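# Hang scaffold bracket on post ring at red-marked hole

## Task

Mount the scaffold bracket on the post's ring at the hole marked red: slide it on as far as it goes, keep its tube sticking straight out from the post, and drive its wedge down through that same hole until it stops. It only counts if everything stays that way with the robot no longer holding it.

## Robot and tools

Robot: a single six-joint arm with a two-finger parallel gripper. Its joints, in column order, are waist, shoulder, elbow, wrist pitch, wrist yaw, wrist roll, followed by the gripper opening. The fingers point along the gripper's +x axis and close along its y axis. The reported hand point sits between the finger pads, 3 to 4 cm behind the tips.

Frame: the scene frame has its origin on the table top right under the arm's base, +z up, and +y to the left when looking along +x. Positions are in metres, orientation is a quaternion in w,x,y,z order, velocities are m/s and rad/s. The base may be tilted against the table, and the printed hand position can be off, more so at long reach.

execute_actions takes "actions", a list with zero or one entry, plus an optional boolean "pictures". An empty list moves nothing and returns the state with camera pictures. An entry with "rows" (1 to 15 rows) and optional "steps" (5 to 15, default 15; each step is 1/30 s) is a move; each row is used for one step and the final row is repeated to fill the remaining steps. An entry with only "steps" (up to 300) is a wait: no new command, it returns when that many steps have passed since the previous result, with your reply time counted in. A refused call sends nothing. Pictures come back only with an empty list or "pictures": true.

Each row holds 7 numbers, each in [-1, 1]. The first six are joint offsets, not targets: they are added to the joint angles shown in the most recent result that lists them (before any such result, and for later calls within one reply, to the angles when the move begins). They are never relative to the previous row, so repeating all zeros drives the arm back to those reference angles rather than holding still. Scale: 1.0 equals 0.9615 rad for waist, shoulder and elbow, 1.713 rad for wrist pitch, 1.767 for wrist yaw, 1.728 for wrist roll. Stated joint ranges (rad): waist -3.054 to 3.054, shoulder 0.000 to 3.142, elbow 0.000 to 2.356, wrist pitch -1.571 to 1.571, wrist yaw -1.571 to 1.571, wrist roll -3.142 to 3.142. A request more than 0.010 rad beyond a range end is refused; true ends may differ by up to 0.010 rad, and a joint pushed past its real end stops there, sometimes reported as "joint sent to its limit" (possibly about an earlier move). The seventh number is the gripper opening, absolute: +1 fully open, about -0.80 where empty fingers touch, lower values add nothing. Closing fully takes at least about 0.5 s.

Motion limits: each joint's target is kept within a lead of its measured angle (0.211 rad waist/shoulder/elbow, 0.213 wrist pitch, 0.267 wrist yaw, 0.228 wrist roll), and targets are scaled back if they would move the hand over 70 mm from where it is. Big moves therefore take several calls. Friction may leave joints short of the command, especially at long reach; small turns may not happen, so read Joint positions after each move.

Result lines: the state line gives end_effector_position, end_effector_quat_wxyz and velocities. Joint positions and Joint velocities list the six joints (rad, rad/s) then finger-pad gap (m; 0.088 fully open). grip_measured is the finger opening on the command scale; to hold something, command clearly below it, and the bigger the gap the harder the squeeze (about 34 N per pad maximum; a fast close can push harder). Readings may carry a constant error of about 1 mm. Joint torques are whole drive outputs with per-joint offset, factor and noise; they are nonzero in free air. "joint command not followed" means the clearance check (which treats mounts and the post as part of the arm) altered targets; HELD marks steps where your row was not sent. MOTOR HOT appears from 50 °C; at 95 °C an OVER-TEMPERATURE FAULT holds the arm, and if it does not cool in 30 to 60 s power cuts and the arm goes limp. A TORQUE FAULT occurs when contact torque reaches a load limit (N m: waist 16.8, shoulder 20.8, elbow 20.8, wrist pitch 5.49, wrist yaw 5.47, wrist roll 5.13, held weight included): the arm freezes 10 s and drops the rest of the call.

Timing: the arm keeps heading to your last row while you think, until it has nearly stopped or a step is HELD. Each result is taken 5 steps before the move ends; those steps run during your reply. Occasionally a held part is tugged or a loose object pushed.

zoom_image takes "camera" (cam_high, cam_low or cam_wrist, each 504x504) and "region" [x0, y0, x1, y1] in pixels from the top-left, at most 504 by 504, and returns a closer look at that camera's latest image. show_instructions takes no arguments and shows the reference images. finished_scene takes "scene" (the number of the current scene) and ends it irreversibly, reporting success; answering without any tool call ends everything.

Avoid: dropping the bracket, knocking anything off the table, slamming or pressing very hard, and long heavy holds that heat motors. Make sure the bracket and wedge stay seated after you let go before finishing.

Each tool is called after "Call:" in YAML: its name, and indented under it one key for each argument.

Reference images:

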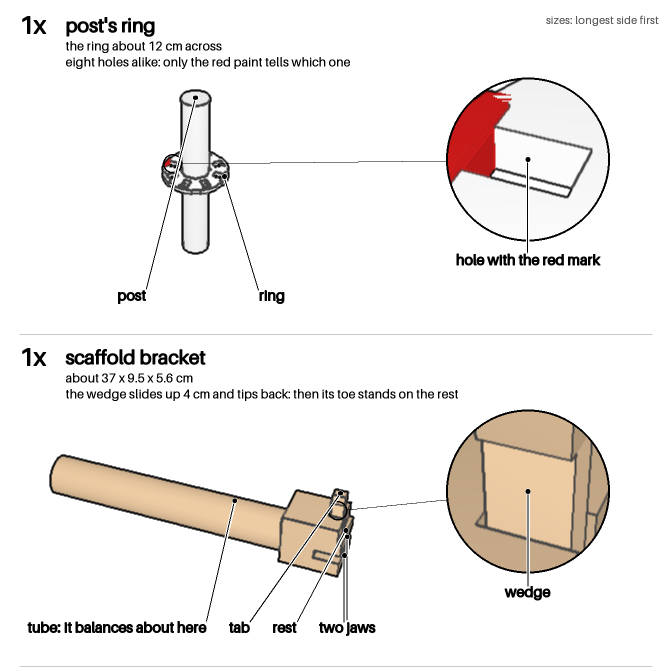

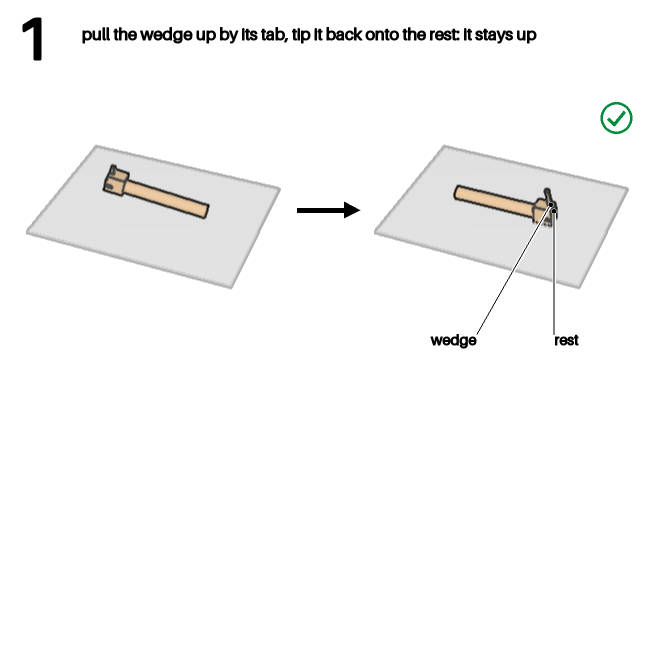

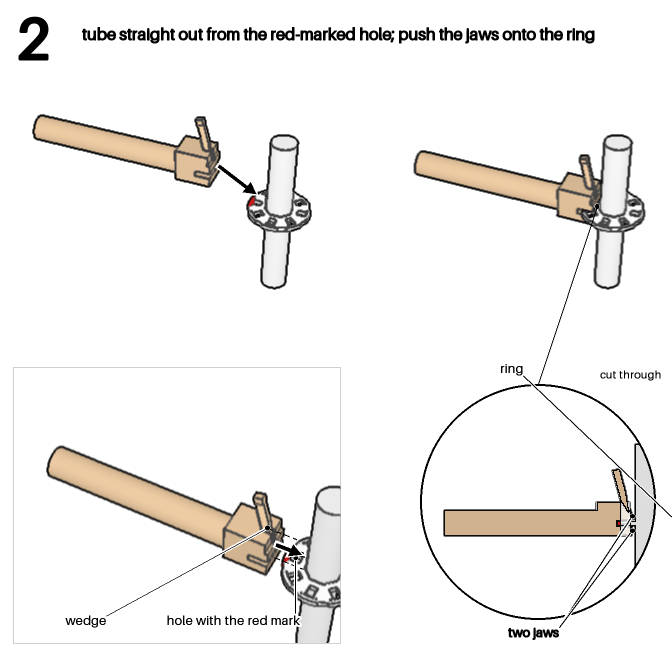

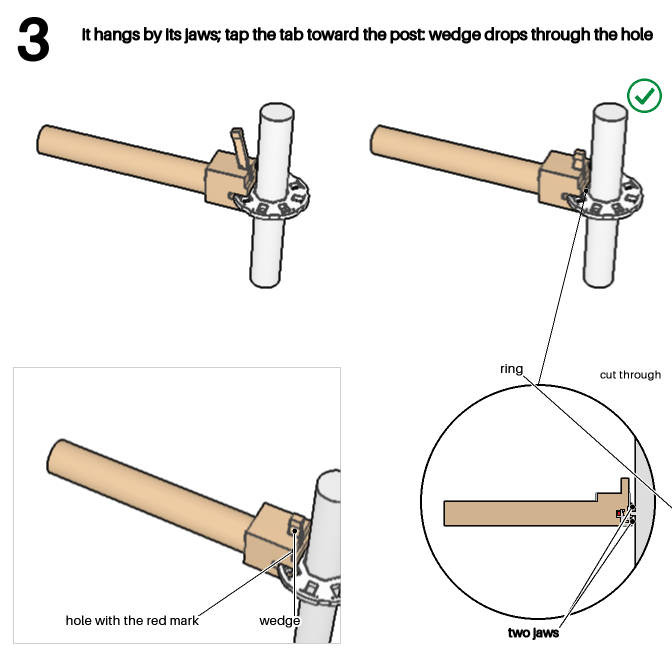

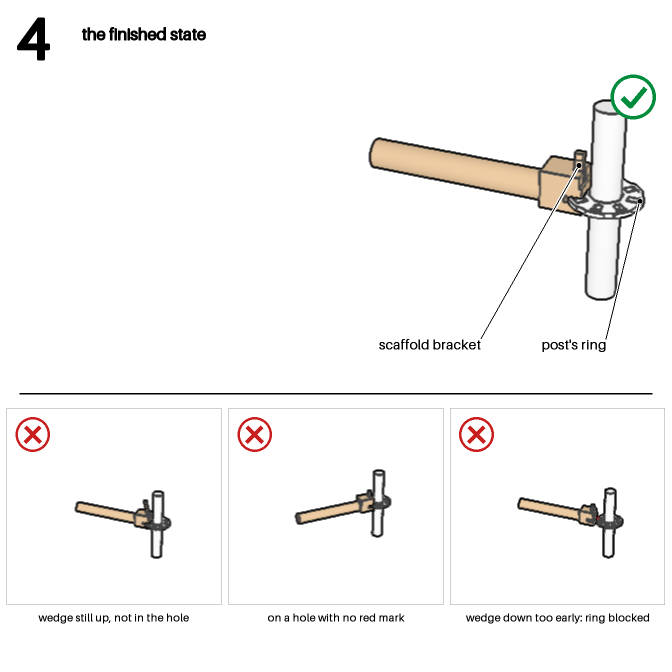

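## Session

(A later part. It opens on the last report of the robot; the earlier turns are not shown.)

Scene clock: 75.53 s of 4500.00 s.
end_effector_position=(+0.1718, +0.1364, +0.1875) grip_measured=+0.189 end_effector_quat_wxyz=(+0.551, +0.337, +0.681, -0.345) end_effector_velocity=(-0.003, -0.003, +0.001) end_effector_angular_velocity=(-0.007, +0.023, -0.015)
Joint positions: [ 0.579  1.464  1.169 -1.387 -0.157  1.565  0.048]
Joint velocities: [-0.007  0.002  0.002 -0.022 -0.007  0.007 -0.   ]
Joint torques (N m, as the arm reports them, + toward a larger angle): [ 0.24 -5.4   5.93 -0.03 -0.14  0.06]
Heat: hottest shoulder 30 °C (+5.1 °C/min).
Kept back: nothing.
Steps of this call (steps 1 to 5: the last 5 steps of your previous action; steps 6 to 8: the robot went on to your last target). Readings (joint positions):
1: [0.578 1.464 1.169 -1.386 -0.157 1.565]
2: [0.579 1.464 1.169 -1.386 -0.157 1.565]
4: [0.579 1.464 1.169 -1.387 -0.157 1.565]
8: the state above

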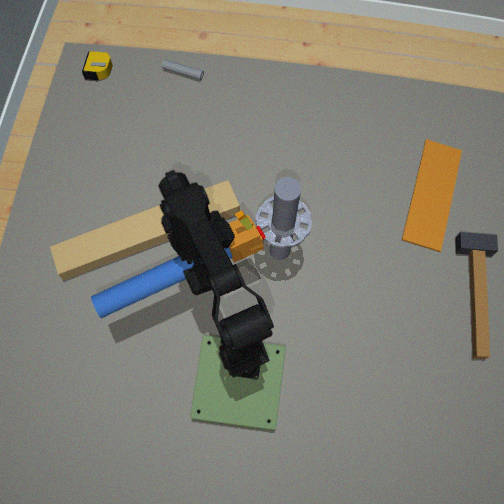

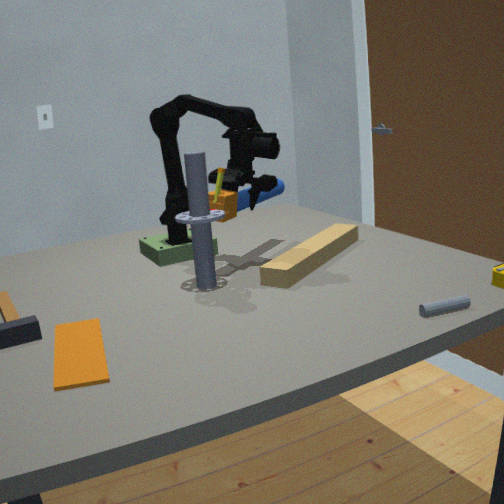

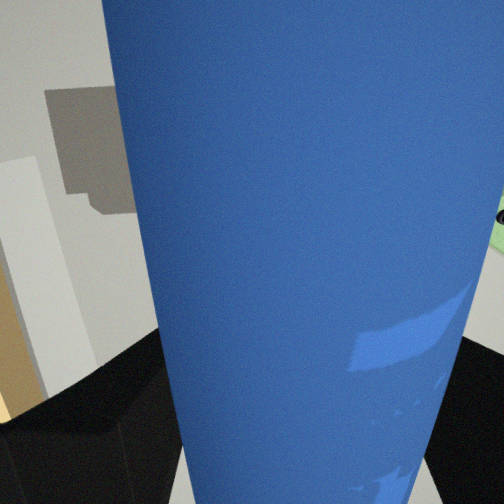

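Call:
execute_actions:
  actions:
    - {"rows": [[0,0,0.03,-0.008,0,0,-0.5]], "steps": 12}

Call:
execute_actions:
  actions:
    - {"rows": [[0,0,0,0,0,0,-0.5],[-0.03,0,0,0,0,-0.017,-0.5],[-0.045,0,0,0,0,-0.025,-0.5],[-0.06,0,0,0,0,-0.034,-0.5],[-0.07,0,0,0,0,-0.039,-0.5]], "steps": 15}

Call:
execute_actions:
  actions:
    - {"steps": 8}

Scene clock: 76.13 s of 4500.00 s.
end_effector_position=(+0.1728, +0.1370, +0.1904) grip_measured=+0.189 end_effector_quat_wxyz=(+0.552, +0.339, +0.680, -0.343) end_effector_velocity=(-0.000, +0.000, +0.003) end_effector_angular_velocity=(+0.011, +0.000, +0.018)
Joint positions: [ 0.579  1.465  1.182 -1.395 -0.157  1.565  0.048]
Joint velocities: [-0.002 -0.002  0.007 -0.007 -0.007 -0.022 -0.   ]
Joint torques (N m, as the arm reports them, + toward a larger angle): [-0.1  -5.33  5.95 -0.08 -0.14  0.  ]
Heat: hottest shoulder 30 °C (+5.0 °C/min).
Steps of this call (steps 1 to 11: the robot went on to your last target; steps 12 to 18: the first 7 steps of this action). Readings (joint positions):
12: [0.579 1.464 1.171 -1.389 -0.157 1.565]
13: [0.579 1.465 1.174 -1.392 -0.157 1.565]
15: [0.579 1.465 1.178 -1.394 -0.157 1.565]
18: the state above

Scene clock: 76.63 s of 4500.00 s.
end_effector_position=(+0.1739, +0.1336, +0.1913) grip_measured=+0.189 end_effector_quat_wxyz=(+0.545, +0.339, +0.690, -0.334) end_effector_velocity=(-0.009, -0.006, +0.002) end_effector_angular_velocity=(+0.002, +0.050, +0.031)
Joint positions: [ 0.546  1.465  1.182 -1.402 -0.182  1.518  0.048]
Joint velocities: [-0.017 -0.002 -0.002 -0.051 -0.022 -0.051 -0.   ]
Joint torques (N m, as the arm reports them, + toward a larger angle): [-3.25 -5.09  4.45  0.76  0.94 -0.48]
Heat: hottest shoulder 30 °C (+4.0 °C/min).
Steps of this call (steps 1 to 5: the last 5 steps of your previous action; steps 6 to 15: the first 10 steps of this action, its rows measured from where the robot was after step 5). Readings (joint positions):
5: [0.579 1.465 1.182 -1.396 -0.157 1.565]
6: [0.579 1.465 1.182 -1.396 -0.157 1.565]
7: [0.577 1.465 1.182 -1.396 -0.157 1.560]
9: [0.561 1.465 1.182 -1.396 -0.164 1.540]
13: [0.547 1.465 1.182 -1.401 -0.182 1.521]
15: the state above

Scene clock: 76.90 s of 4500.00 s.
end_effector_position=(+0.1738, +0.1335, +0.1915) grip_measured=+0.189 end_effector_quat_wxyz=(+0.544, +0.339, +0.691, -0.333) end_effector_velocity=(-0.004, -0.002, +0.002) end_effector_angular_velocity=(-0.001, +0.018, +0.004)
Joint positions: [ 0.545  1.464  1.182 -1.403 -0.184  1.515  0.048]
Joint velocities: [-0.002 -0.002  0.002 -0.022 -0.007 -0.007 -0.   ]
Joint torques (N m, as the arm reports them, + toward a larger angle): [-3.39 -5.05  4.46  0.82  1.01 -0.54]
Heat: hottest shoulder 30 °C (+4.0 °C/min).
Kept back: nothing.
Steps of this call (steps 1 to 5: the last 5 steps of your previous action; steps 6 to 8: the robot went on to your last target). Readings (joint positions):
1: [0.546 1.464 1.182 -1.403 -0.183 1.517]
2: [0.545 1.464 1.182 -1.403 -0.184 1.516]
4: [0.545 1.464 1.182 -1.403 -0.184 1.515]
8: the state above

Call:
execute_actions:
  actions:
    - {"rows": [[0.02,0,0,0.004,0.012,0.02,-0.5]], "steps": 10}
  pictures: true

Call:
zoom_image:
  camera: "cam_low"
  region: [195, 180, 265, 240]

Call:
zoom_image:
  camera: "cam_high"
  region: [220, 190, 300, 260]

Scene clock: 77.23 s of 4500.00 s.
end_effector_position=(+0.1744, +0.1343, +0.1906) grip_measured=+0.189 end_effector_quat_wxyz=(+0.549, +0.339, +0.685, -0.338) end_effector_velocity=(-0.004, +0.002, -0.000) end_effector_angular_velocity=(-0.026, +0.011, -0.071)
Joint positions: [ 0.557  1.465  1.181 -1.397 -0.168  1.536  0.048]
Joint velocities: [ 0.022 -0.002 -0.002 -0.007  0.007  0.095 -0.   ]
Joint torques (N m, as the arm reports them, + toward a larger angle): [ 0.05 -5.34  4.6   0.26  0.04  0.12]
Heat: hottest shoulder 29 °C (+3.0 °C/min).
Steps of this call (steps 1 to 5: the robot went on to your last target; steps 6 to 10: the first 5 steps of this action). Readings (joint positions):
6: [0.546 1.464 1.182 -1.403 -0.182 1.516]
7: [0.551 1.464 1.182 -1.400 -0.176 1.523]
9: [0.556 1.465 1.181 -1.397 -0.169 1.532]
10: the state above

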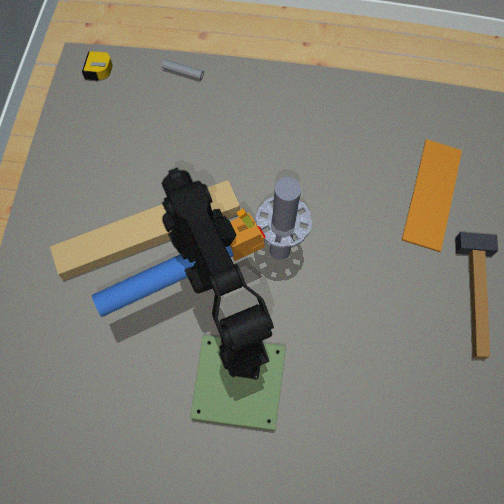

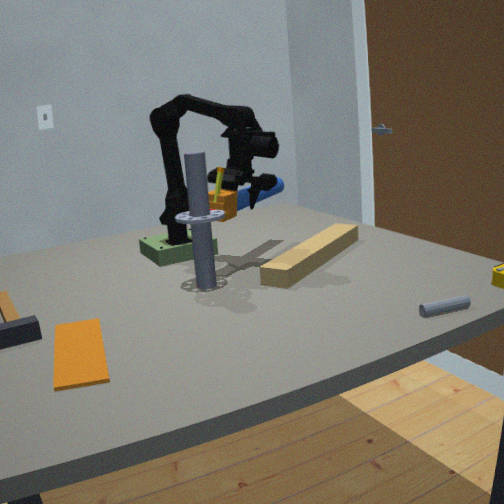

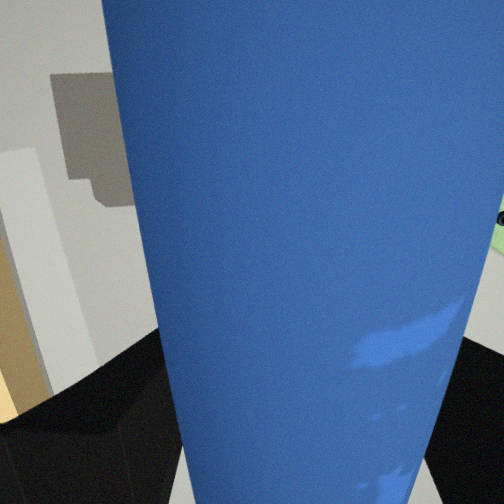

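Region (195, 180, 265, 240) of cam_low's 504x504 image, scaled by 7.200, with more detail than that image has; it fills the top 432 rows of this view, and the rest is white.

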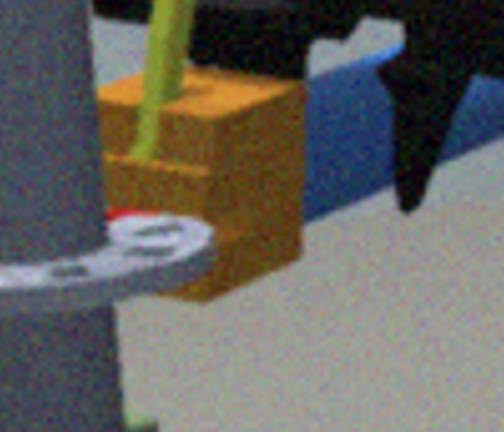

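Region (220, 190, 300, 260) of cam_high's 504x504 image, scaled by 6.300, with more detail than that image has; it fills the top 441 rows of this view, and the rest is white.

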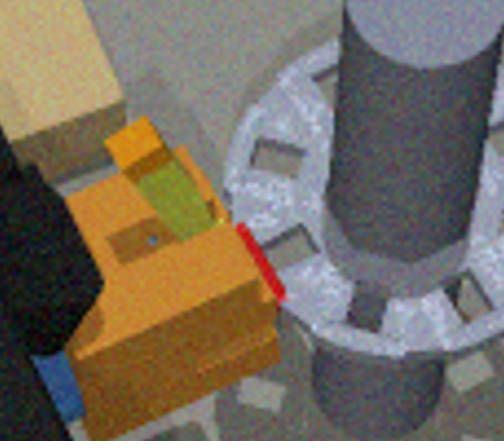

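Call:
execute_actions:
  actions:
    - {"rows": [[0.012,0,0.03,-0.004,0.006,0.016,-0.5]], "steps": 14}

Call:
execute_actions:
  actions:
    - {"rows": [[0,0,0,0,0,0,-0.5],[-0.03,0,0,0,0,-0.017,-0.5],[-0.045,0,0,0,0,-0.025,-0.5],[-0.06,0,0,0,0,-0.034,-0.5],[-0.07,0,0,0,0,-0.039,-0.5]], "steps": 15}

Call:
execute_actions:
  actions:
    - {"steps": 8}

Scene clock: 77.93 s of 4500.00 s.
end_effector_position=(+0.1758, +0.1361, +0.1933) grip_measured=+0.189 end_effector_quat_wxyz=(+0.551, +0.345, +0.679, -0.342) end_effector_velocity=(-0.003, -0.001, +0.003) end_effector_angular_velocity=(-0.004, +0.016, -0.025)
Joint positions: [ 0.566  1.465  1.193 -1.398 -0.161  1.56   0.048]
Joint velocities: [-0.002 -0.002  0.007 -0.022 -0.007  0.022 -0.   ]
Joint torques (N m, as the arm reports them, + toward a larger angle): [ 0.2  -5.32  5.99 -0.01  0.04  0.07]
Heat: hottest shoulder 29 °C (+3.0 °C/min).
Steps of this call (steps 1 to 5: the last 5 steps of your previous action; steps 6 to 12: the robot went on to your last target; steps 13 to 21: the first 9 steps of this action). Readings (joint positions):
13: [0.561 1.465 1.182 -1.396 -0.165 1.549]
14: [0.562 1.465 1.183 -1.396 -0.164 1.553]
16: [0.564 1.465 1.187 -1.397 -0.163 1.556]
20: [0.566 1.465 1.193 -1.398 -0.161 1.560]
21: the state above

Scene clock: 78.43 s of 4500.00 s.
end_effector_position=(+0.1761, +0.1347, +0.1945) grip_measured=+0.189 end_effector_quat_wxyz=(+0.540, +0.347, +0.692, -0.329) end_effector_velocity=(-0.001, -0.002, +0.000) end_effector_angular_velocity=(+0.009, +0.005, +0.023)
Joint positions: [ 0.535  1.465  1.194 -1.405 -0.198  1.512  0.048]
Joint velocities: [-0.012 -0.002 -0.002 -0.007 -0.007 -0.037 -0.   ]
Joint torques (N m, as the arm reports them, + toward a larger angle): [-3.48 -5.25  4.47  0.74  1.46 -0.47]
Heat: hottest shoulder 29 °C (+2.0 °C/min).
Steps of this call (steps 1 to 5: the last 5 steps of your previous action; steps 6 to 15: the first 10 steps of this action, its rows measured from where the robot was after step 5). Readings (joint positions):
5: [0.566 1.465 1.194 -1.399 -0.161 1.560]
6: [0.566 1.465 1.194 -1.399 -0.161 1.560]
7: [0.564 1.465 1.194 -1.399 -0.161 1.556]
9: [0.552 1.465 1.194 -1.401 -0.177 1.538]
13: [0.536 1.465 1.194 -1.404 -0.197 1.515]
15: the state above

Scene clock: 78.70 s of 4500.00 s.
end_effector_position=(+0.1759, +0.1346, +0.1946) grip_measured=+0.189 end_effector_quat_wxyz=(+0.540, +0.347, +0.693, -0.329) end_effector_velocity=(-0.002, -0.000, -0.001) end_effector_angular_velocity=(+0.004, +0.011, +0.018)
Joint positions: [ 0.534  1.465  1.194 -1.406 -0.2    1.51   0.048]
Joint velocities: [-0.002  0.002 -0.002 -0.007 -0.007 -0.022 -0.   ]
Joint torques (N m, as the arm reports them, + toward a larger angle): [-3.61 -5.25  4.46  0.81  1.5  -0.51]
Heat: hottest shoulder 29 °C (+2.0 °C/min).
Kept back: nothing.
Steps of this call (steps 1 to 5: the last 5 steps of your previous action; steps 6 to 8: the robot went on to your last target). Readings (joint positions):
1: [0.535 1.465 1.194 -1.405 -0.198 1.511]
2: [0.534 1.465 1.194 -1.406 -0.199 1.511]
4: [0.534 1.465 1.194 -1.406 -0.199 1.510]
8: the state above

Call:
execute_actions:
  actions:
    - {"rows": [[0.02,0,0,0.004,0.015,0.02,-0.5]], "steps": 10}
  pictures: true

Call:
zoom_image:
  camera: "cam_low"
  region: [195, 180, 265, 240]

Call:
zoom_image:
  camera: "cam_high"
  region: [220, 190, 300, 260]

Scene clock: 79.03 s of 4500.00 s.
end_effector_position=(+0.1764, +0.1352, +0.1932) grip_measured=+0.189 end_effector_quat_wxyz=(+0.546, +0.345, +0.687, -0.334) end_effector_velocity=(-0.001, +0.001, -0.001) end_effector_angular_velocity=(-0.044, -0.015, -0.058)
Joint positions: [ 0.548  1.466  1.192 -1.399 -0.181  1.53   0.048]
Joint velocities: [ 0.032 -0.002 -0.002  0.007  0.037  0.095 -0.   ]
Joint torques (N m, as the arm reports them, + toward a larger angle): [-0.06 -5.49  4.72  0.25  0.22  0.14]
Heat: hottest shoulder 29 °C (+2.0 °C/min).
Steps of this call (steps 1 to 5: the robot went on to your last target; steps 6 to 10: the first 5 steps of this action). Readings (joint positions):
6: [0.536 1.465 1.194 -1.405 -0.197 1.511]
7: [0.541 1.465 1.193 -1.403 -0.190 1.518]
9: [0.546 1.466 1.192 -1.400 -0.183 1.526]
10: the state above

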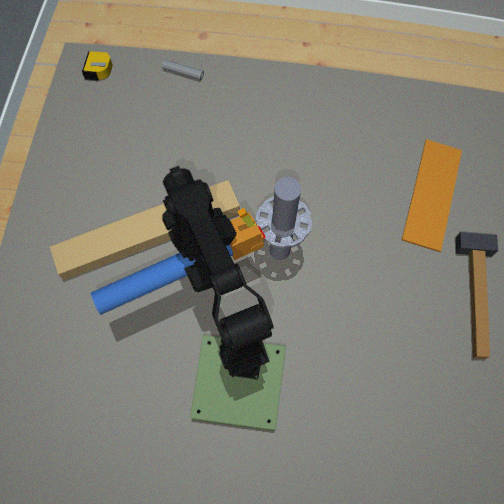

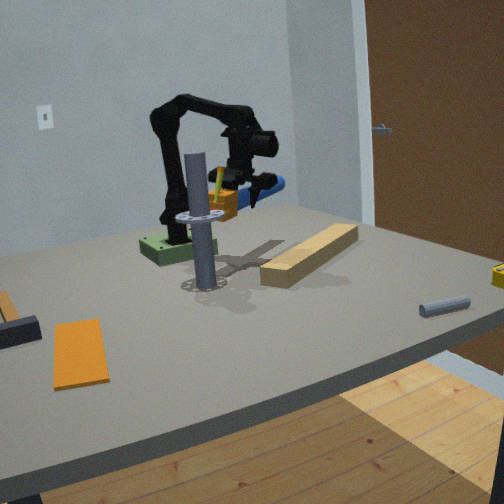

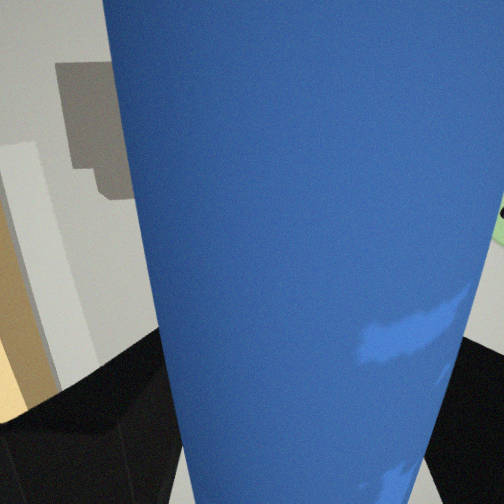

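Region (195, 180, 265, 240) of cam_low's 504x504 image, scaled by 7.200, with more detail than that image has; it fills the top 432 rows of this view, and the rest is white.

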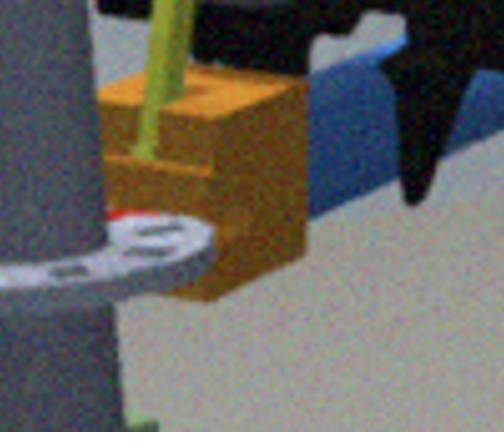

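Region (220, 190, 300, 260) of cam_high's 504x504 image, scaled by 6.300, with more detail than that image has; it fills the top 441 rows of this view, and the rest is white.

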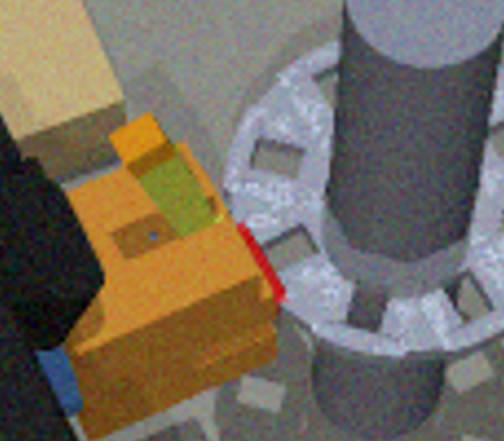

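Call:
execute_actions:
  actions:
    - {"rows": [[0.02,0,0,0,0.016,0.016,-0.5]], "steps": 14}

Call:
execute_actions:
  actions:
    - {"steps": 8}
  pictures: true

Call:
zoom_image:
  camera: "cam_low"
  region: [195, 180, 265, 240]

Scene clock: 79.80 s of 4500.00 s.
end_effector_position=(+0.1757, +0.1356, +0.1924) grip_measured=+0.189 end_effector_quat_wxyz=(+0.552, +0.342, +0.679, -0.342) end_effector_velocity=(-0.003, +0.001, -0.001) end_effector_angular_velocity=(-0.001, +0.015, -0.001)
Joint positions: [ 0.565  1.467  1.191 -1.398 -0.159  1.554  0.048]
Joint velocities: [ 0.007  0.002 -0.002 -0.007 -0.007  0.007 -0.   ]
Joint torques (N m, as the arm reports them, + toward a larger angle): [ 0.05 -5.28  4.53  0.25  0.1   0.07]
Heat: hottest shoulder 29 °C (+2.0 °C/min).
Steps of this call (steps 1 to 5: the last 5 steps of your previous action; steps 6 to 14: the robot went on to your last target; steps 15 to 23: the first 9 steps of this action). Readings (joint positions):
15: [0.552 1.467 1.192 -1.398 -0.175 1.544]
16: [0.556 1.467 1.192 -1.398 -0.171 1.547]
18: [0.562 1.467 1.191 -1.398 -0.164 1.551]
22: [0.565 1.467 1.191 -1.398 -0.160 1.554]
23: the state above

Scene clock: 80.07 s of 4500.00 s.
end_effector_position=(+0.1757, +0.1356, +0.1924) grip_measured=+0.189 end_effector_quat_wxyz=(+0.552, +0.342, +0.679, -0.342) end_effector_velocity=(+0.001, +0.001, -0.001) end_effector_angular_velocity=(+0.009, +0.001, +0.004)
Joint positions: [ 0.566  1.467  1.191 -1.398 -0.159  1.555  0.048]
Joint velocities: [-0.002  0.002 -0.002  0.007 -0.007 -0.007 -0.   ]
Joint torques (N m, as the arm reports them, + toward a larger angle): [ 0.07 -5.27  4.51  0.22  0.13  0.07]
Heat: hottest shoulder 29 °C (+2.0 °C/min).
Kept back: nothing.
Steps of this call (steps 1 to 5: the last 5 steps of your previous action; steps 6 to 8: the robot went on to your last target). Readings (joint positions):
1: [0.565 1.467 1.191 -1.398 -0.159 1.554]
2: [0.566 1.467 1.191 -1.398 -0.159 1.555]
4: [0.566 1.467 1.191 -1.398 -0.159 1.555]
8: the state above

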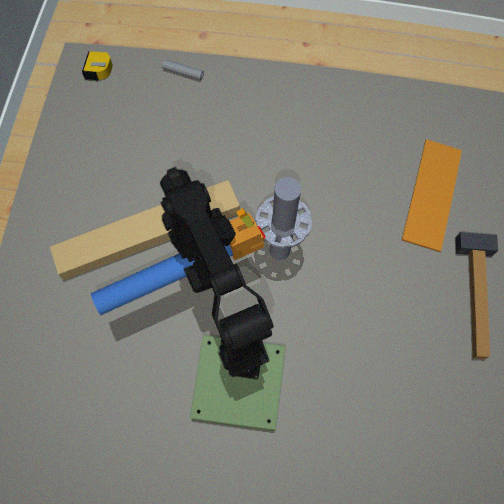

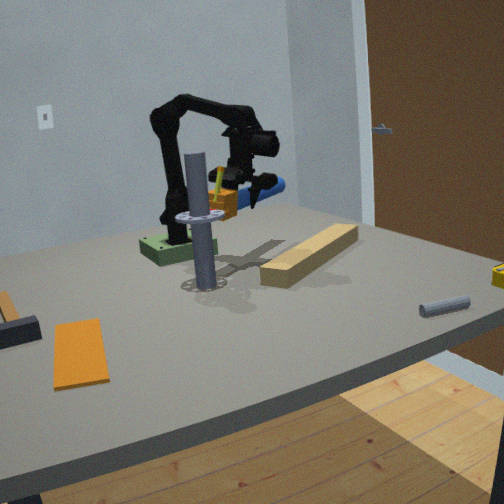

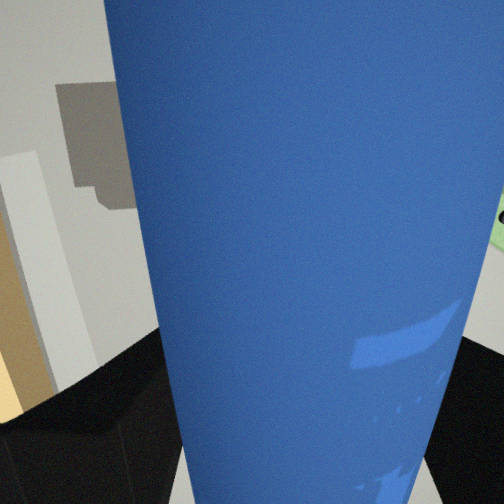

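Region (195, 180, 265, 240) of cam_low's 504x504 image, scaled by 7.200, with more detail than that image has; it fills the top 432 rows of this view, and the rest is white.

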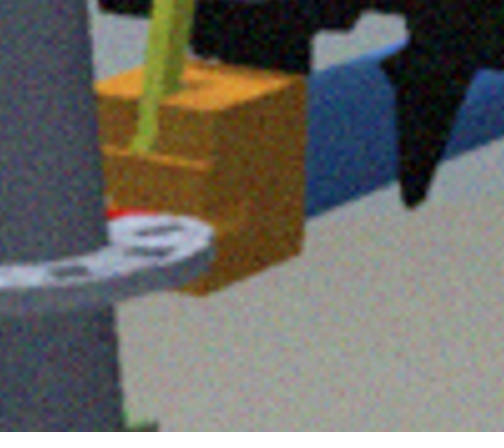

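Call:
execute_actions:
  actions:
    - {"rows": [[0,0,0.115,-0.062,0,0,-0.5]], "steps": 15}

Call:
execute_actions:
  actions:
    - {"steps": 8}
  pictures: true

Call:
zoom_image:
  camera: "cam_low"
  region: [185, 160, 285, 240]

Scene clock: 80.73 s of 4500.00 s.
end_effector_position=(+0.1743, +0.1349, +0.2145) grip_measured=+0.189 end_effector_quat_wxyz=(+0.549, +0.338, +0.681, -0.346) end_effector_velocity=(-0.007, -0.005, +0.002) end_effector_angular_velocity=(-0.009, +0.030, -0.001)
Joint positions: [ 0.566  1.473  1.284 -1.497 -0.159  1.555  0.048]
Joint velocities: [-0.007 -0.007 -0.002 -0.037 -0.007 -0.007 -0.   ]
Joint torques (N m, as the arm reports them, + toward a larger angle): [-0.1  -6.06  6.01  0.06 -0.1   0.01]
Heat: hottest shoulder 29 °C (+1.0 °C/min).
Steps of this call (steps 1 to 10: the robot went on to your last target; steps 11 to 20: the first 10 steps of this action). Readings (joint positions):
11: [0.566 1.468 1.203 -1.413 -0.159 1.555]
12: [0.566 1.474 1.222 -1.445 -0.159 1.555]
14: [0.566 1.474 1.254 -1.473 -0.159 1.555]
18: [0.566 1.473 1.283 -1.492 -0.159 1.555]
20: the state above

Scene clock: 81.00 s of 4500.00 s.
end_effector_position=(+0.1742, +0.1348, +0.2150) grip_measured=+0.189 end_effector_quat_wxyz=(+0.549, +0.338, +0.681, -0.346) end_effector_velocity=(-0.002, -0.001, +0.000) end_effector_angular_velocity=(+0.001, +0.011, -0.010)
Joint positions: [ 0.566  1.473  1.286 -1.5   -0.159  1.555  0.048]
Joint velocities: [-0.002 -0.002 -0.002 -0.007 -0.007  0.007 -0.   ]
Joint torques (N m, as the arm reports them, + toward a larger angle): [ 0.   -6.1   5.86 -0.06 -0.12 -0.02]
Heat: hottest shoulder 29 °C (+1.0 °C/min).
Kept back: nothing.
Steps of this call (steps 1 to 5: the last 5 steps of your previous action; steps 6 to 8: the robot went on to your last target). Readings (joint positions):
1: [0.566 1.473 1.284 -1.498 -0.159 1.555]
2: [0.566 1.473 1.284 -1.498 -0.159 1.555]
4: [0.566 1.473 1.285 -1.499 -0.159 1.555]
8: the state above

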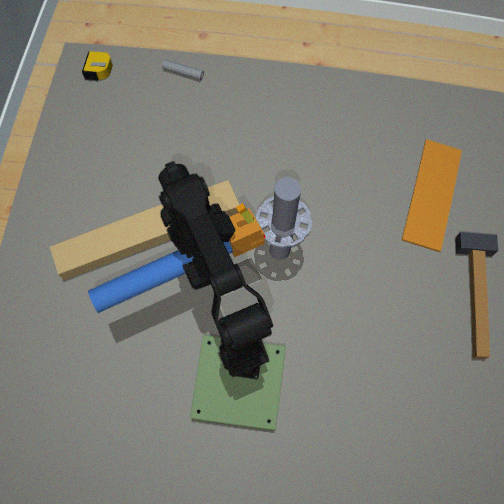

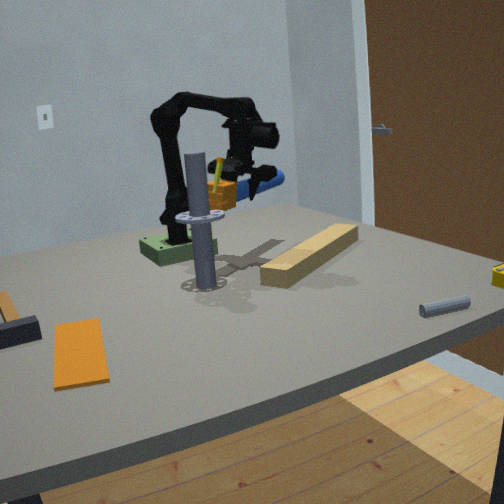

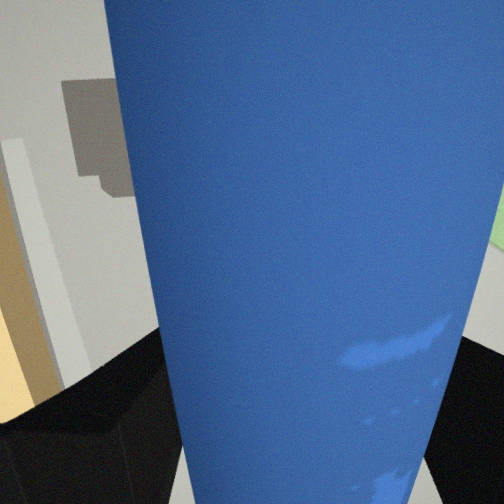

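Region (185, 160, 285, 240) of cam_low's 504x504 image, scaled by 5.040, with more detail than that image has; it fills the top 403 rows of this view, and the rest is white.

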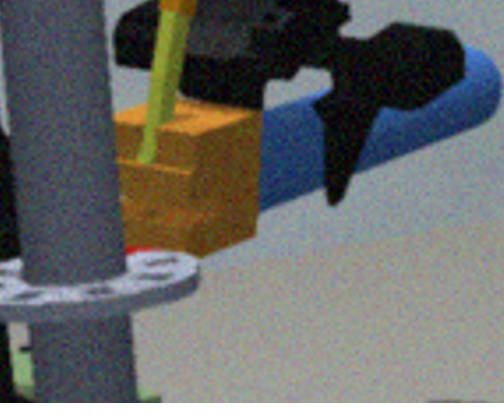

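Call:
execute_actions:
  actions:
    - {"rows": [[0,0,-0.08,0.045,0,0,-0.5]], "steps": 15}

Call:
execute_actions:
  actions:
    - {"rows": [[0,0,0,0,0,0,-0.5],[-0.015,0,0,0,0,-0.008,-0.5],[-0.025,0,0,0,0,-0.014,-0.5],[-0.032,0,0,0,0,-0.018,-0.5]], "steps": 15}

Call:
execute_actions:
  actions:
    - {"steps": 8}

Scene clock: 82.27 s of 4500.00 s.
end_effector_position=(+0.1745, +0.1350, +0.1954) grip_measured=+0.189 end_effector_quat_wxyz=(+0.548, +0.336, +0.682, -0.348) end_effector_velocity=(+0.005, +0.005, -0.002) end_effector_angular_velocity=(+0.039, -0.017, +0.012)
Joint positions: [ 0.566  1.477  1.211 -1.426 -0.159  1.555  0.048]
Joint velocities: [-0.007 -0.002 -0.007  0.037 -0.022 -0.022 -0.   ]
Joint torques (N m, as the arm reports them, + toward a larger angle): [-0.02 -5.76  4.4   0.28 -0.13 -0.02]
Heat: hottest shoulder 29 °C (+0.0 °C/min).
Steps of this call (steps 1 to 15: the robot went on to your last target; steps 16 to 28: nothing new was sent; steps 29 to 38: the first 10 steps of this action). Readings (joint positions):
29: [0.566 1.473 1.277 -1.490 -0.159 1.554]
30: [0.566 1.471 1.263 -1.468 -0.159 1.554]
32: [0.566 1.474 1.236 -1.444 -0.159 1.555]
36: [0.566 1.477 1.211 -1.431 -0.159 1.555]
38: the state above

Scene clock: 82.77 s of 4500.00 s.
end_effector_position=(+0.1750, +0.1348, +0.1956) grip_measured=+0.189 end_effector_quat_wxyz=(+0.544, +0.338, +0.689, -0.340) end_effector_velocity=(-0.002, -0.001, +0.001) end_effector_angular_velocity=(+0.006, +0.005, +0.004)
Joint positions: [ 0.552  1.477  1.21  -1.426 -0.177  1.531  0.048]
Joint velocities: [-0.002 -0.007 -0.002 -0.007 -0.007 -0.007 -0.   ]
Joint torques (N m, as the arm reports them, + toward a larger angle): [-1.77 -5.35  4.44  0.36  0.6  -0.19]
Heat: hottest shoulder 29 °C (+0.0 °C/min).
Steps of this call (steps 1 to 5: the last 5 steps of your previous action; steps 6 to 15: the first 10 steps of this action, its rows measured from where the robot was after step 5). Readings (joint positions):
5: [0.566 1.477 1.210 -1.424 -0.159 1.555]
6: [0.566 1.477 1.210 -1.424 -0.159 1.555]
7: [0.565 1.477 1.210 -1.424 -0.159 1.553]
9: [0.559 1.477 1.210 -1.424 -0.167 1.543]
13: [0.552 1.477 1.210 -1.426 -0.176 1.531]
15: the state above

Scene clock: 83.03 s of 4500.00 s.
end_effector_position=(+0.1750, +0.1348, +0.1955) grip_measured=+0.189 end_effector_quat_wxyz=(+0.544, +0.337, +0.689, -0.340) end_effector_velocity=(+0.004, +0.003, +0.001) end_effector_angular_velocity=(+0.021, -0.020, +0.004)
Joint positions: [ 0.552  1.477  1.21  -1.426 -0.177  1.531  0.048]
Joint velocities: [-0.002 -0.002  0.002  0.022 -0.007 -0.007  0.   ]
Joint torques (N m, as the arm reports them, + toward a larger angle): [-1.77 -5.35  4.48  0.33  0.58 -0.23]
Heat: hottest shoulder 29 °C (+0.0 °C/min).
Kept back: nothing.
Steps of this call (steps 1 to 5: the last 5 steps of your previous action; steps 6 to 8: the robot went on to your last target). Readings (joint positions):
1: [0.552 1.477 1.210 -1.426 -0.177 1.531]
2: [0.552 1.477 1.210 -1.426 -0.177 1.531]
4: [0.552 1.477 1.210 -1.426 -0.177 1.531]
8: the state above

Call:
execute_actions:
  actions:
    - {"rows": [[-0.015,0,-0.004,0.002,0.02,0.006,-0.5],[-0.015,0,-0.007,0.003,0.02,0.006,-0.5],[-0.015,0,-0.010,0.004,0.02,0.006,-0.5],[-0.015,0,-0.012,0.005,0.02,0.006,-0.5],[-0.015,0,-0.014,0.006,0.02,0.006,-0.5],[-0.015,0,-0.016,0.007,0.02,0.006,-0.5],[-0.015,0,-0.018,0.008,0.02,0.006,-0.5],[-0.015,0,-0.020,0.009,0.02,0.006,-0.5],[-0.015,0,-0.022,0.010,0.02,0.006,-0.5],[-0.015,0,-0.024,0.011,0.02,0.006,-0.5]], "steps": 15}

Call:
execute_actions:
  actions:
    - {"steps": 8}

Scene clock: 83.73 s of 4500.00 s.
end_effector_position=(+0.1748, +0.1348, +0.1924) grip_measured=+0.189 end_effector_quat_wxyz=(+0.546, +0.337, +0.687, -0.342) end_effector_velocity=(-0.003, -0.001, -0.015) end_effector_angular_velocity=(-0.011, +0.003, +0.001)
Joint positions: [ 0.557  1.477  1.198 -1.413 -0.17   1.537  0.048]
Joint velocities: [ 0.007 -0.002 -0.061  0.051  0.007  0.007 -0.   ]
Joint torques (N m, as the arm reports them, + toward a larger angle): [-2.09 -5.35  3.83  0.44  1.03  0.08]
Heat: hottest shoulder 29 °C (+0.0 °C/min).
Steps of this call (steps 1 to 11: the robot went on to your last target; steps 12 to 21: the first 10 steps of this action). Readings (joint positions):
12: [0.552 1.477 1.210 -1.426 -0.177 1.530]
13: [0.552 1.477 1.209 -1.426 -0.177 1.531]
15: [0.553 1.477 1.208 -1.423 -0.176 1.533]
19: [0.556 1.477 1.202 -1.417 -0.171 1.537]
21: the state above

Scene clock: 84.00 s of 4500.00 s.
end_effector_position=(+0.1747, +0.1343, +0.1904) grip_measured=+0.189 end_effector_quat_wxyz=(+0.546, +0.336, +0.686, -0.343) end_effector_velocity=(+0.002, +0.003, -0.000) end_effector_angular_velocity=(+0.031, -0.008, -0.003)
Joint positions: [ 0.557  1.477  1.19  -1.407 -0.168  1.538  0.048]
Joint velocities: [-0.007 -0.007 -0.007  0.022 -0.022 -0.007 -0.   ]
Joint torques (N m, as the arm reports them, + toward a larger angle): [-2.1  -5.33  4.12  0.25  0.98  0.1 ]
Heat: hottest shoulder 29 °C (+0.0 °C/min).
Kept back: nothing.
Steps of this call (steps 1 to 5: the last 5 steps of your previous action; steps 6 to 8: the robot went on to your last target). Readings (joint positions):
1: [0.557 1.477 1.196 -1.412 -0.169 1.538]
2: [0.558 1.477 1.195 -1.411 -0.169 1.538]
4: [0.558 1.477 1.193 -1.410 -0.168 1.538]
8: the state above

Call:
execute_actions:
  actions:
    - {"rows": [[-0.02,0,-0.006,0.002,0.015,0.0,-0.5],[-0.02,0,-0.009,0.003,0.015,0.0,-0.5],[-0.02,0,-0.011,0.004,0.015,0.0,-0.5],[-0.02,0,-0.013,0.005,0.015,0.0,-0.5],[-0.02,0,-0.015,0.006,0.015,0.0,-0.5],[-0.02,0,-0.017,0.007,0.015,0.0,-0.5],[-0.02,0,-0.019,0.008,0.015,0.0,-0.5],[-0.02,0,-0.021,0.009,0.015,0.0,-0.5],[-0.02,0,-0.023,0.010,0.015,0.0,-0.5],[-0.02,0,-0.025,0.011,0.015,0.0,-0.5]], "steps": 15}

Call:
execute_actions:
  actions:
    - {"steps": 8}

Scene clock: 84.70 s of 4500.00 s.
end_effector_position=(+0.1746, +0.1343, +0.1884) grip_measured=+0.189 end_effector_quat_wxyz=(+0.547, +0.335, +0.685, -0.344) end_effector_velocity=(-0.004, +0.001, -0.007) end_effector_angular_velocity=(-0.014, +0.004, -0.004)
Joint positions: [ 0.559  1.477  1.183 -1.399 -0.165  1.541  0.048]
Joint velocities: [ 0.017 -0.002 -0.032  0.022  0.007  0.022  0.   ]
Joint torques (N m, as the arm reports them, + toward a larger angle): [-2.28 -5.31  3.25  0.74  0.86 -0.13]
Heat: hottest shoulder 29 °C (+0.0 °C/min).
Steps of this call (steps 1 to 11: the robot went on to your last target; steps 12 to 21: the first 10 steps of this action). Readings (joint positions):
12: [0.557 1.477 1.190 -1.407 -0.168 1.538]
13: [0.557 1.477 1.190 -1.407 -0.168 1.538]
15: [0.557 1.477 1.188 -1.406 -0.168 1.538]
19: [0.558 1.477 1.185 -1.402 -0.166 1.540]
21: the state above

Scene clock: 84.97 s of 4500.00 s.
end_effector_position=(+0.1746, +0.1343, +0.1878) grip_measured=+0.189 end_effector_quat_wxyz=(+0.548, +0.335, +0.685, -0.345) end_effector_velocity=(-0.000, +0.000, -0.001) end_effector_angular_velocity=(+0.009, +0.001, +0.004)
Joint positions: [ 0.56   1.477  1.18  -1.397 -0.163  1.543  0.048]
Joint velocities: [-0.002 -0.002 -0.007  0.007 -0.007 -0.007 -0.   ]
Joint torques (N m, as the arm reports them, + toward a larger angle): [-2.35 -5.32  3.16  0.82  0.8  -0.18]
Heat: hottest shoulder 29 °C (+0.0 °C/min).
Kept back: nothing.
Steps of this call (steps 1 to 5: the last 5 steps of your previous action; steps 6 to 8: the robot went on to your last target). Readings (joint positions):
1: [0.559 1.477 1.182 -1.398 -0.164 1.542]
2: [0.560 1.477 1.182 -1.398 -0.164 1.542]
4: [0.560 1.477 1.181 -1.397 -0.163 1.543]
8: the state above

Call:
execute_actions:
  actions:
    - {"rows": [[-0.03,0,0.003,0,0.015,-0.006,-0.5],[-0.04,0,0.006,0,0.015,-0.012,-0.5],[-0.05,0,0.006,0,0.015,-0.018,-0.5]], "steps": 15}

Call:
execute_actions:
  actions:
    - {"steps": 8}
  pictures: true

Call:
zoom_image:
  camera: "cam_low"
  region: [185, 160, 285, 240]

Call:
zoom_image:
  camera: "cam_high"
  region: [220, 190, 300, 260]

Scene clock: 85.63 s of 4500.00 s.
end_effector_position=(+0.1739, +0.1337, +0.1890) grip_measured=+0.189 end_effector_quat_wxyz=(+0.546, +0.335, +0.689, -0.341) end_effector_velocity=(-0.001, -0.001, +0.001) end_effector_angular_velocity=(+0.009, +0.004, +0.013)
Joint positions: [ 0.554  1.475  1.182 -1.403 -0.171  1.529  0.048]
Joint velocities: [-0.007 -0.002  0.002 -0.007 -0.007 -0.022 -0.   ]
Joint torques (N m, as the arm reports them, + toward a larger angle): [-4.15 -4.97  4.77  0.74  1.36 -0.49]
Heat: hottest shoulder 29 °C (-1.0 °C/min).
Steps of this call (steps 1 to 10: the robot went on to your last target; steps 11 to 20: the first 10 steps of this action). Readings (joint positions):
11: [0.560 1.477 1.180 -1.396 -0.163 1.544]
12: [0.560 1.477 1.180 -1.396 -0.163 1.543]
14: [0.558 1.476 1.180 -1.399 -0.166 1.537]
18: [0.554 1.475 1.182 -1.403 -0.171 1.530]
20: the state above

Scene clock: 85.90 s of 4500.00 s.
end_effector_position=(+0.1738, +0.1337, +0.1892) grip_measured=+0.189 end_effector_quat_wxyz=(+0.545, +0.334, +0.689, -0.341) end_effector_velocity=(-0.002, -0.001, +0.000) end_effector_angular_velocity=(+0.001, +0.011, -0.010)
Joint positions: [ 0.554  1.475  1.182 -1.404 -0.172  1.528  0.048]
Joint velocities: [-0.002 -0.002 -0.002 -0.007 -0.007  0.007 -0.   ]
Joint torques (N m, as the arm reports them, + toward a larger angle): [-4.25 -4.93  4.78  0.77  1.39 -0.52]
Heat: hottest shoulder 29 °C (-1.0 °C/min).
Kept back: nothing.
Steps of this call (steps 1 to 5: the last 5 steps of your previous action; steps 6 to 8: the robot went on to your last target). Readings (joint positions):
1: [0.554 1.475 1.182 -1.403 -0.171 1.529]
2: [0.554 1.475 1.182 -1.403 -0.172 1.529]
4: [0.554 1.475 1.182 -1.404 -0.172 1.528]
8: the state above

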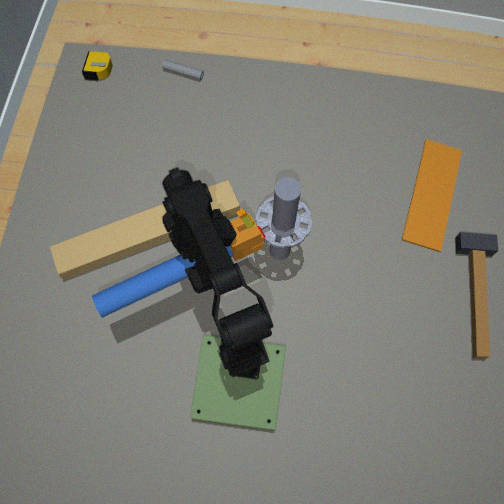

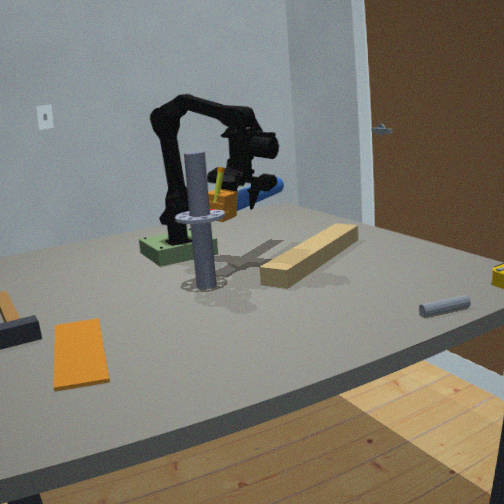

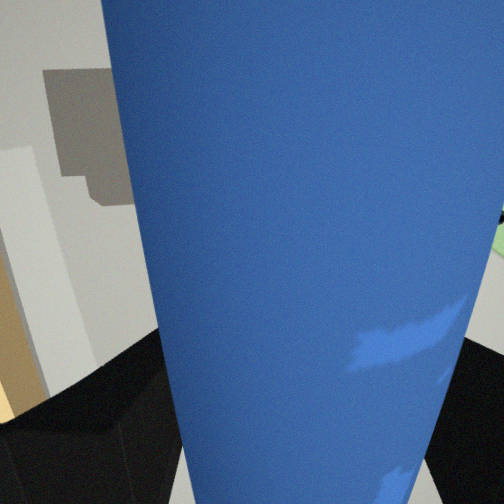

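Region (185, 160, 285, 240) of cam_low's 504x504 image, scaled by 5.040, with more detail than that image has; it fills the top 403 rows of this view, and the rest is white.

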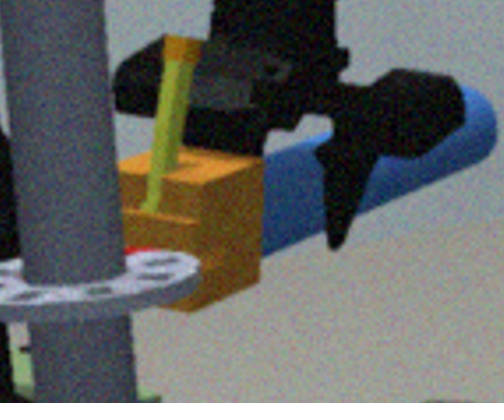

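Region (220, 190, 300, 260) of cam_high's 504x504 image, scaled by 6.300, with more detail than that image has; it fills the top 441 rows of this view, and the rest is white.

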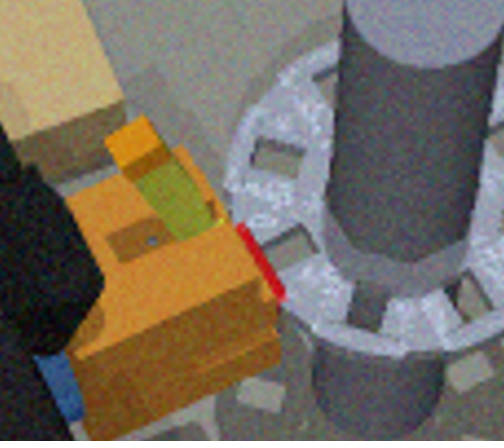

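Call:
execute_actions:
  actions:
    - {"rows": [[0.02,0,0,0.0,0.01,0.018,-0.5],[0.02,0,0,0.0,0.01,0.018,-0.5],[0.02,0,0,0.0,0.01,0.018,-0.5],[0.02,0,0.05,-0.025,0.01,0.018,-0.5],[0.02,0,0.10,-0.052,0.01,0.018,-0.5]], "steps": 15}

Call:
execute_actions:
  actions:
    - {"steps": 10}
  pictures: true

Call:
zoom_image:
  camera: "cam_low"
  region: [200, 175, 250, 225]

Scene clock: 87.37 s of 4500.00 s.
end_effector_position=(+0.1740, +0.1351, +0.2061) grip_measured=+0.189 end_effector_quat_wxyz=(+0.548, +0.333, +0.683, -0.349) end_effector_velocity=(+0.007, +0.005, +0.035) end_effector_angular_velocity=(+0.019, -0.047, +0.001)
Joint positions: [ 0.568  1.481  1.256 -1.474 -0.157  1.555  0.048]
Joint velocities: [ 0.007 -0.002  0.144 -0.095  0.007  0.007 -0.   ]
Joint torques (N m, as the arm reports them, + toward a larger angle): [ 0.28 -6.21  5.24 -0.36  0.01  0.1 ]
Heat: hottest shoulder 29 °C (-2.0 °C/min).
Steps of this call (steps 1 to 15: the robot went on to your last target; steps 16 to 34: nothing new was sent; steps 35 to 44: the first 10 steps of this action). Readings (joint positions):
35: [0.556 1.474 1.182 -1.403 -0.169 1.529]
36: [0.561 1.474 1.182 -1.402 -0.163 1.534]
38: [0.565 1.476 1.185 -1.404 -0.156 1.542]
42: [0.567 1.482 1.240 -1.468 -0.157 1.553]
44: the state above

Scene clock: 87.70 s of 4500.00 s.
end_effector_position=(+0.1723, +0.1344, +0.2078) grip_measured=+0.189 end_effector_quat_wxyz=(+0.546, +0.331, +0.684, -0.352) end_effector_velocity=(-0.005, +0.000, +0.002) end_effector_angular_velocity=(+0.011, +0.026, +0.002)
Joint positions: [ 0.57   1.481  1.262 -1.488 -0.157  1.556  0.048]
Joint velocities: [-0.002 -0.002  0.002 -0.022 -0.022 -0.007 -0.   ]
Joint torques (N m, as the arm reports them, + toward a larger angle): [ 0.32 -6.1   5.88 -0.12 -0.01  0.08]
Heat: hottest shoulder 29 °C (-2.0 °C/min).
Kept back: nothing.
Steps of this call (steps 1 to 5: the last 5 steps of your previous action; steps 6 to 10: the robot went on to your last target). Readings (joint positions):
1: [0.569 1.481 1.260 -1.478 -0.157 1.555]
2: [0.569 1.481 1.261 -1.482 -0.157 1.556]
4: [0.569 1.481 1.261 -1.486 -0.157 1.556]
8: [0.570 1.481 1.262 -1.488 -0.157 1.556]
10: the state above

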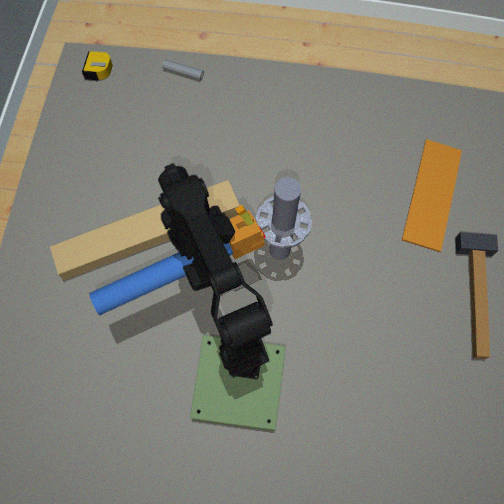

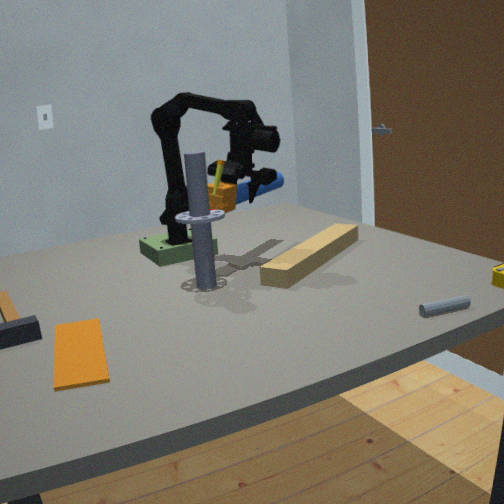

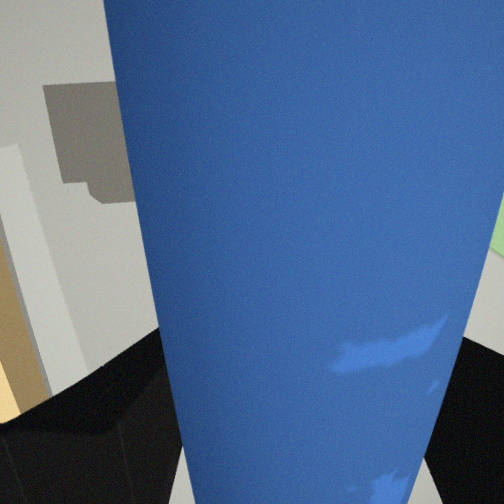

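Region (200, 175, 250, 225) of cam_low's 504x504 image, scaled by 10.080, with more detail than that image has.

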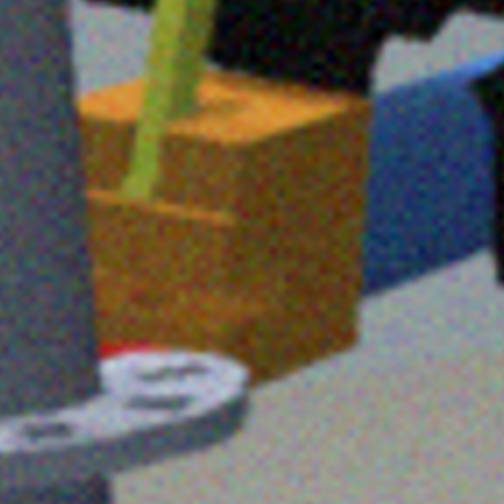

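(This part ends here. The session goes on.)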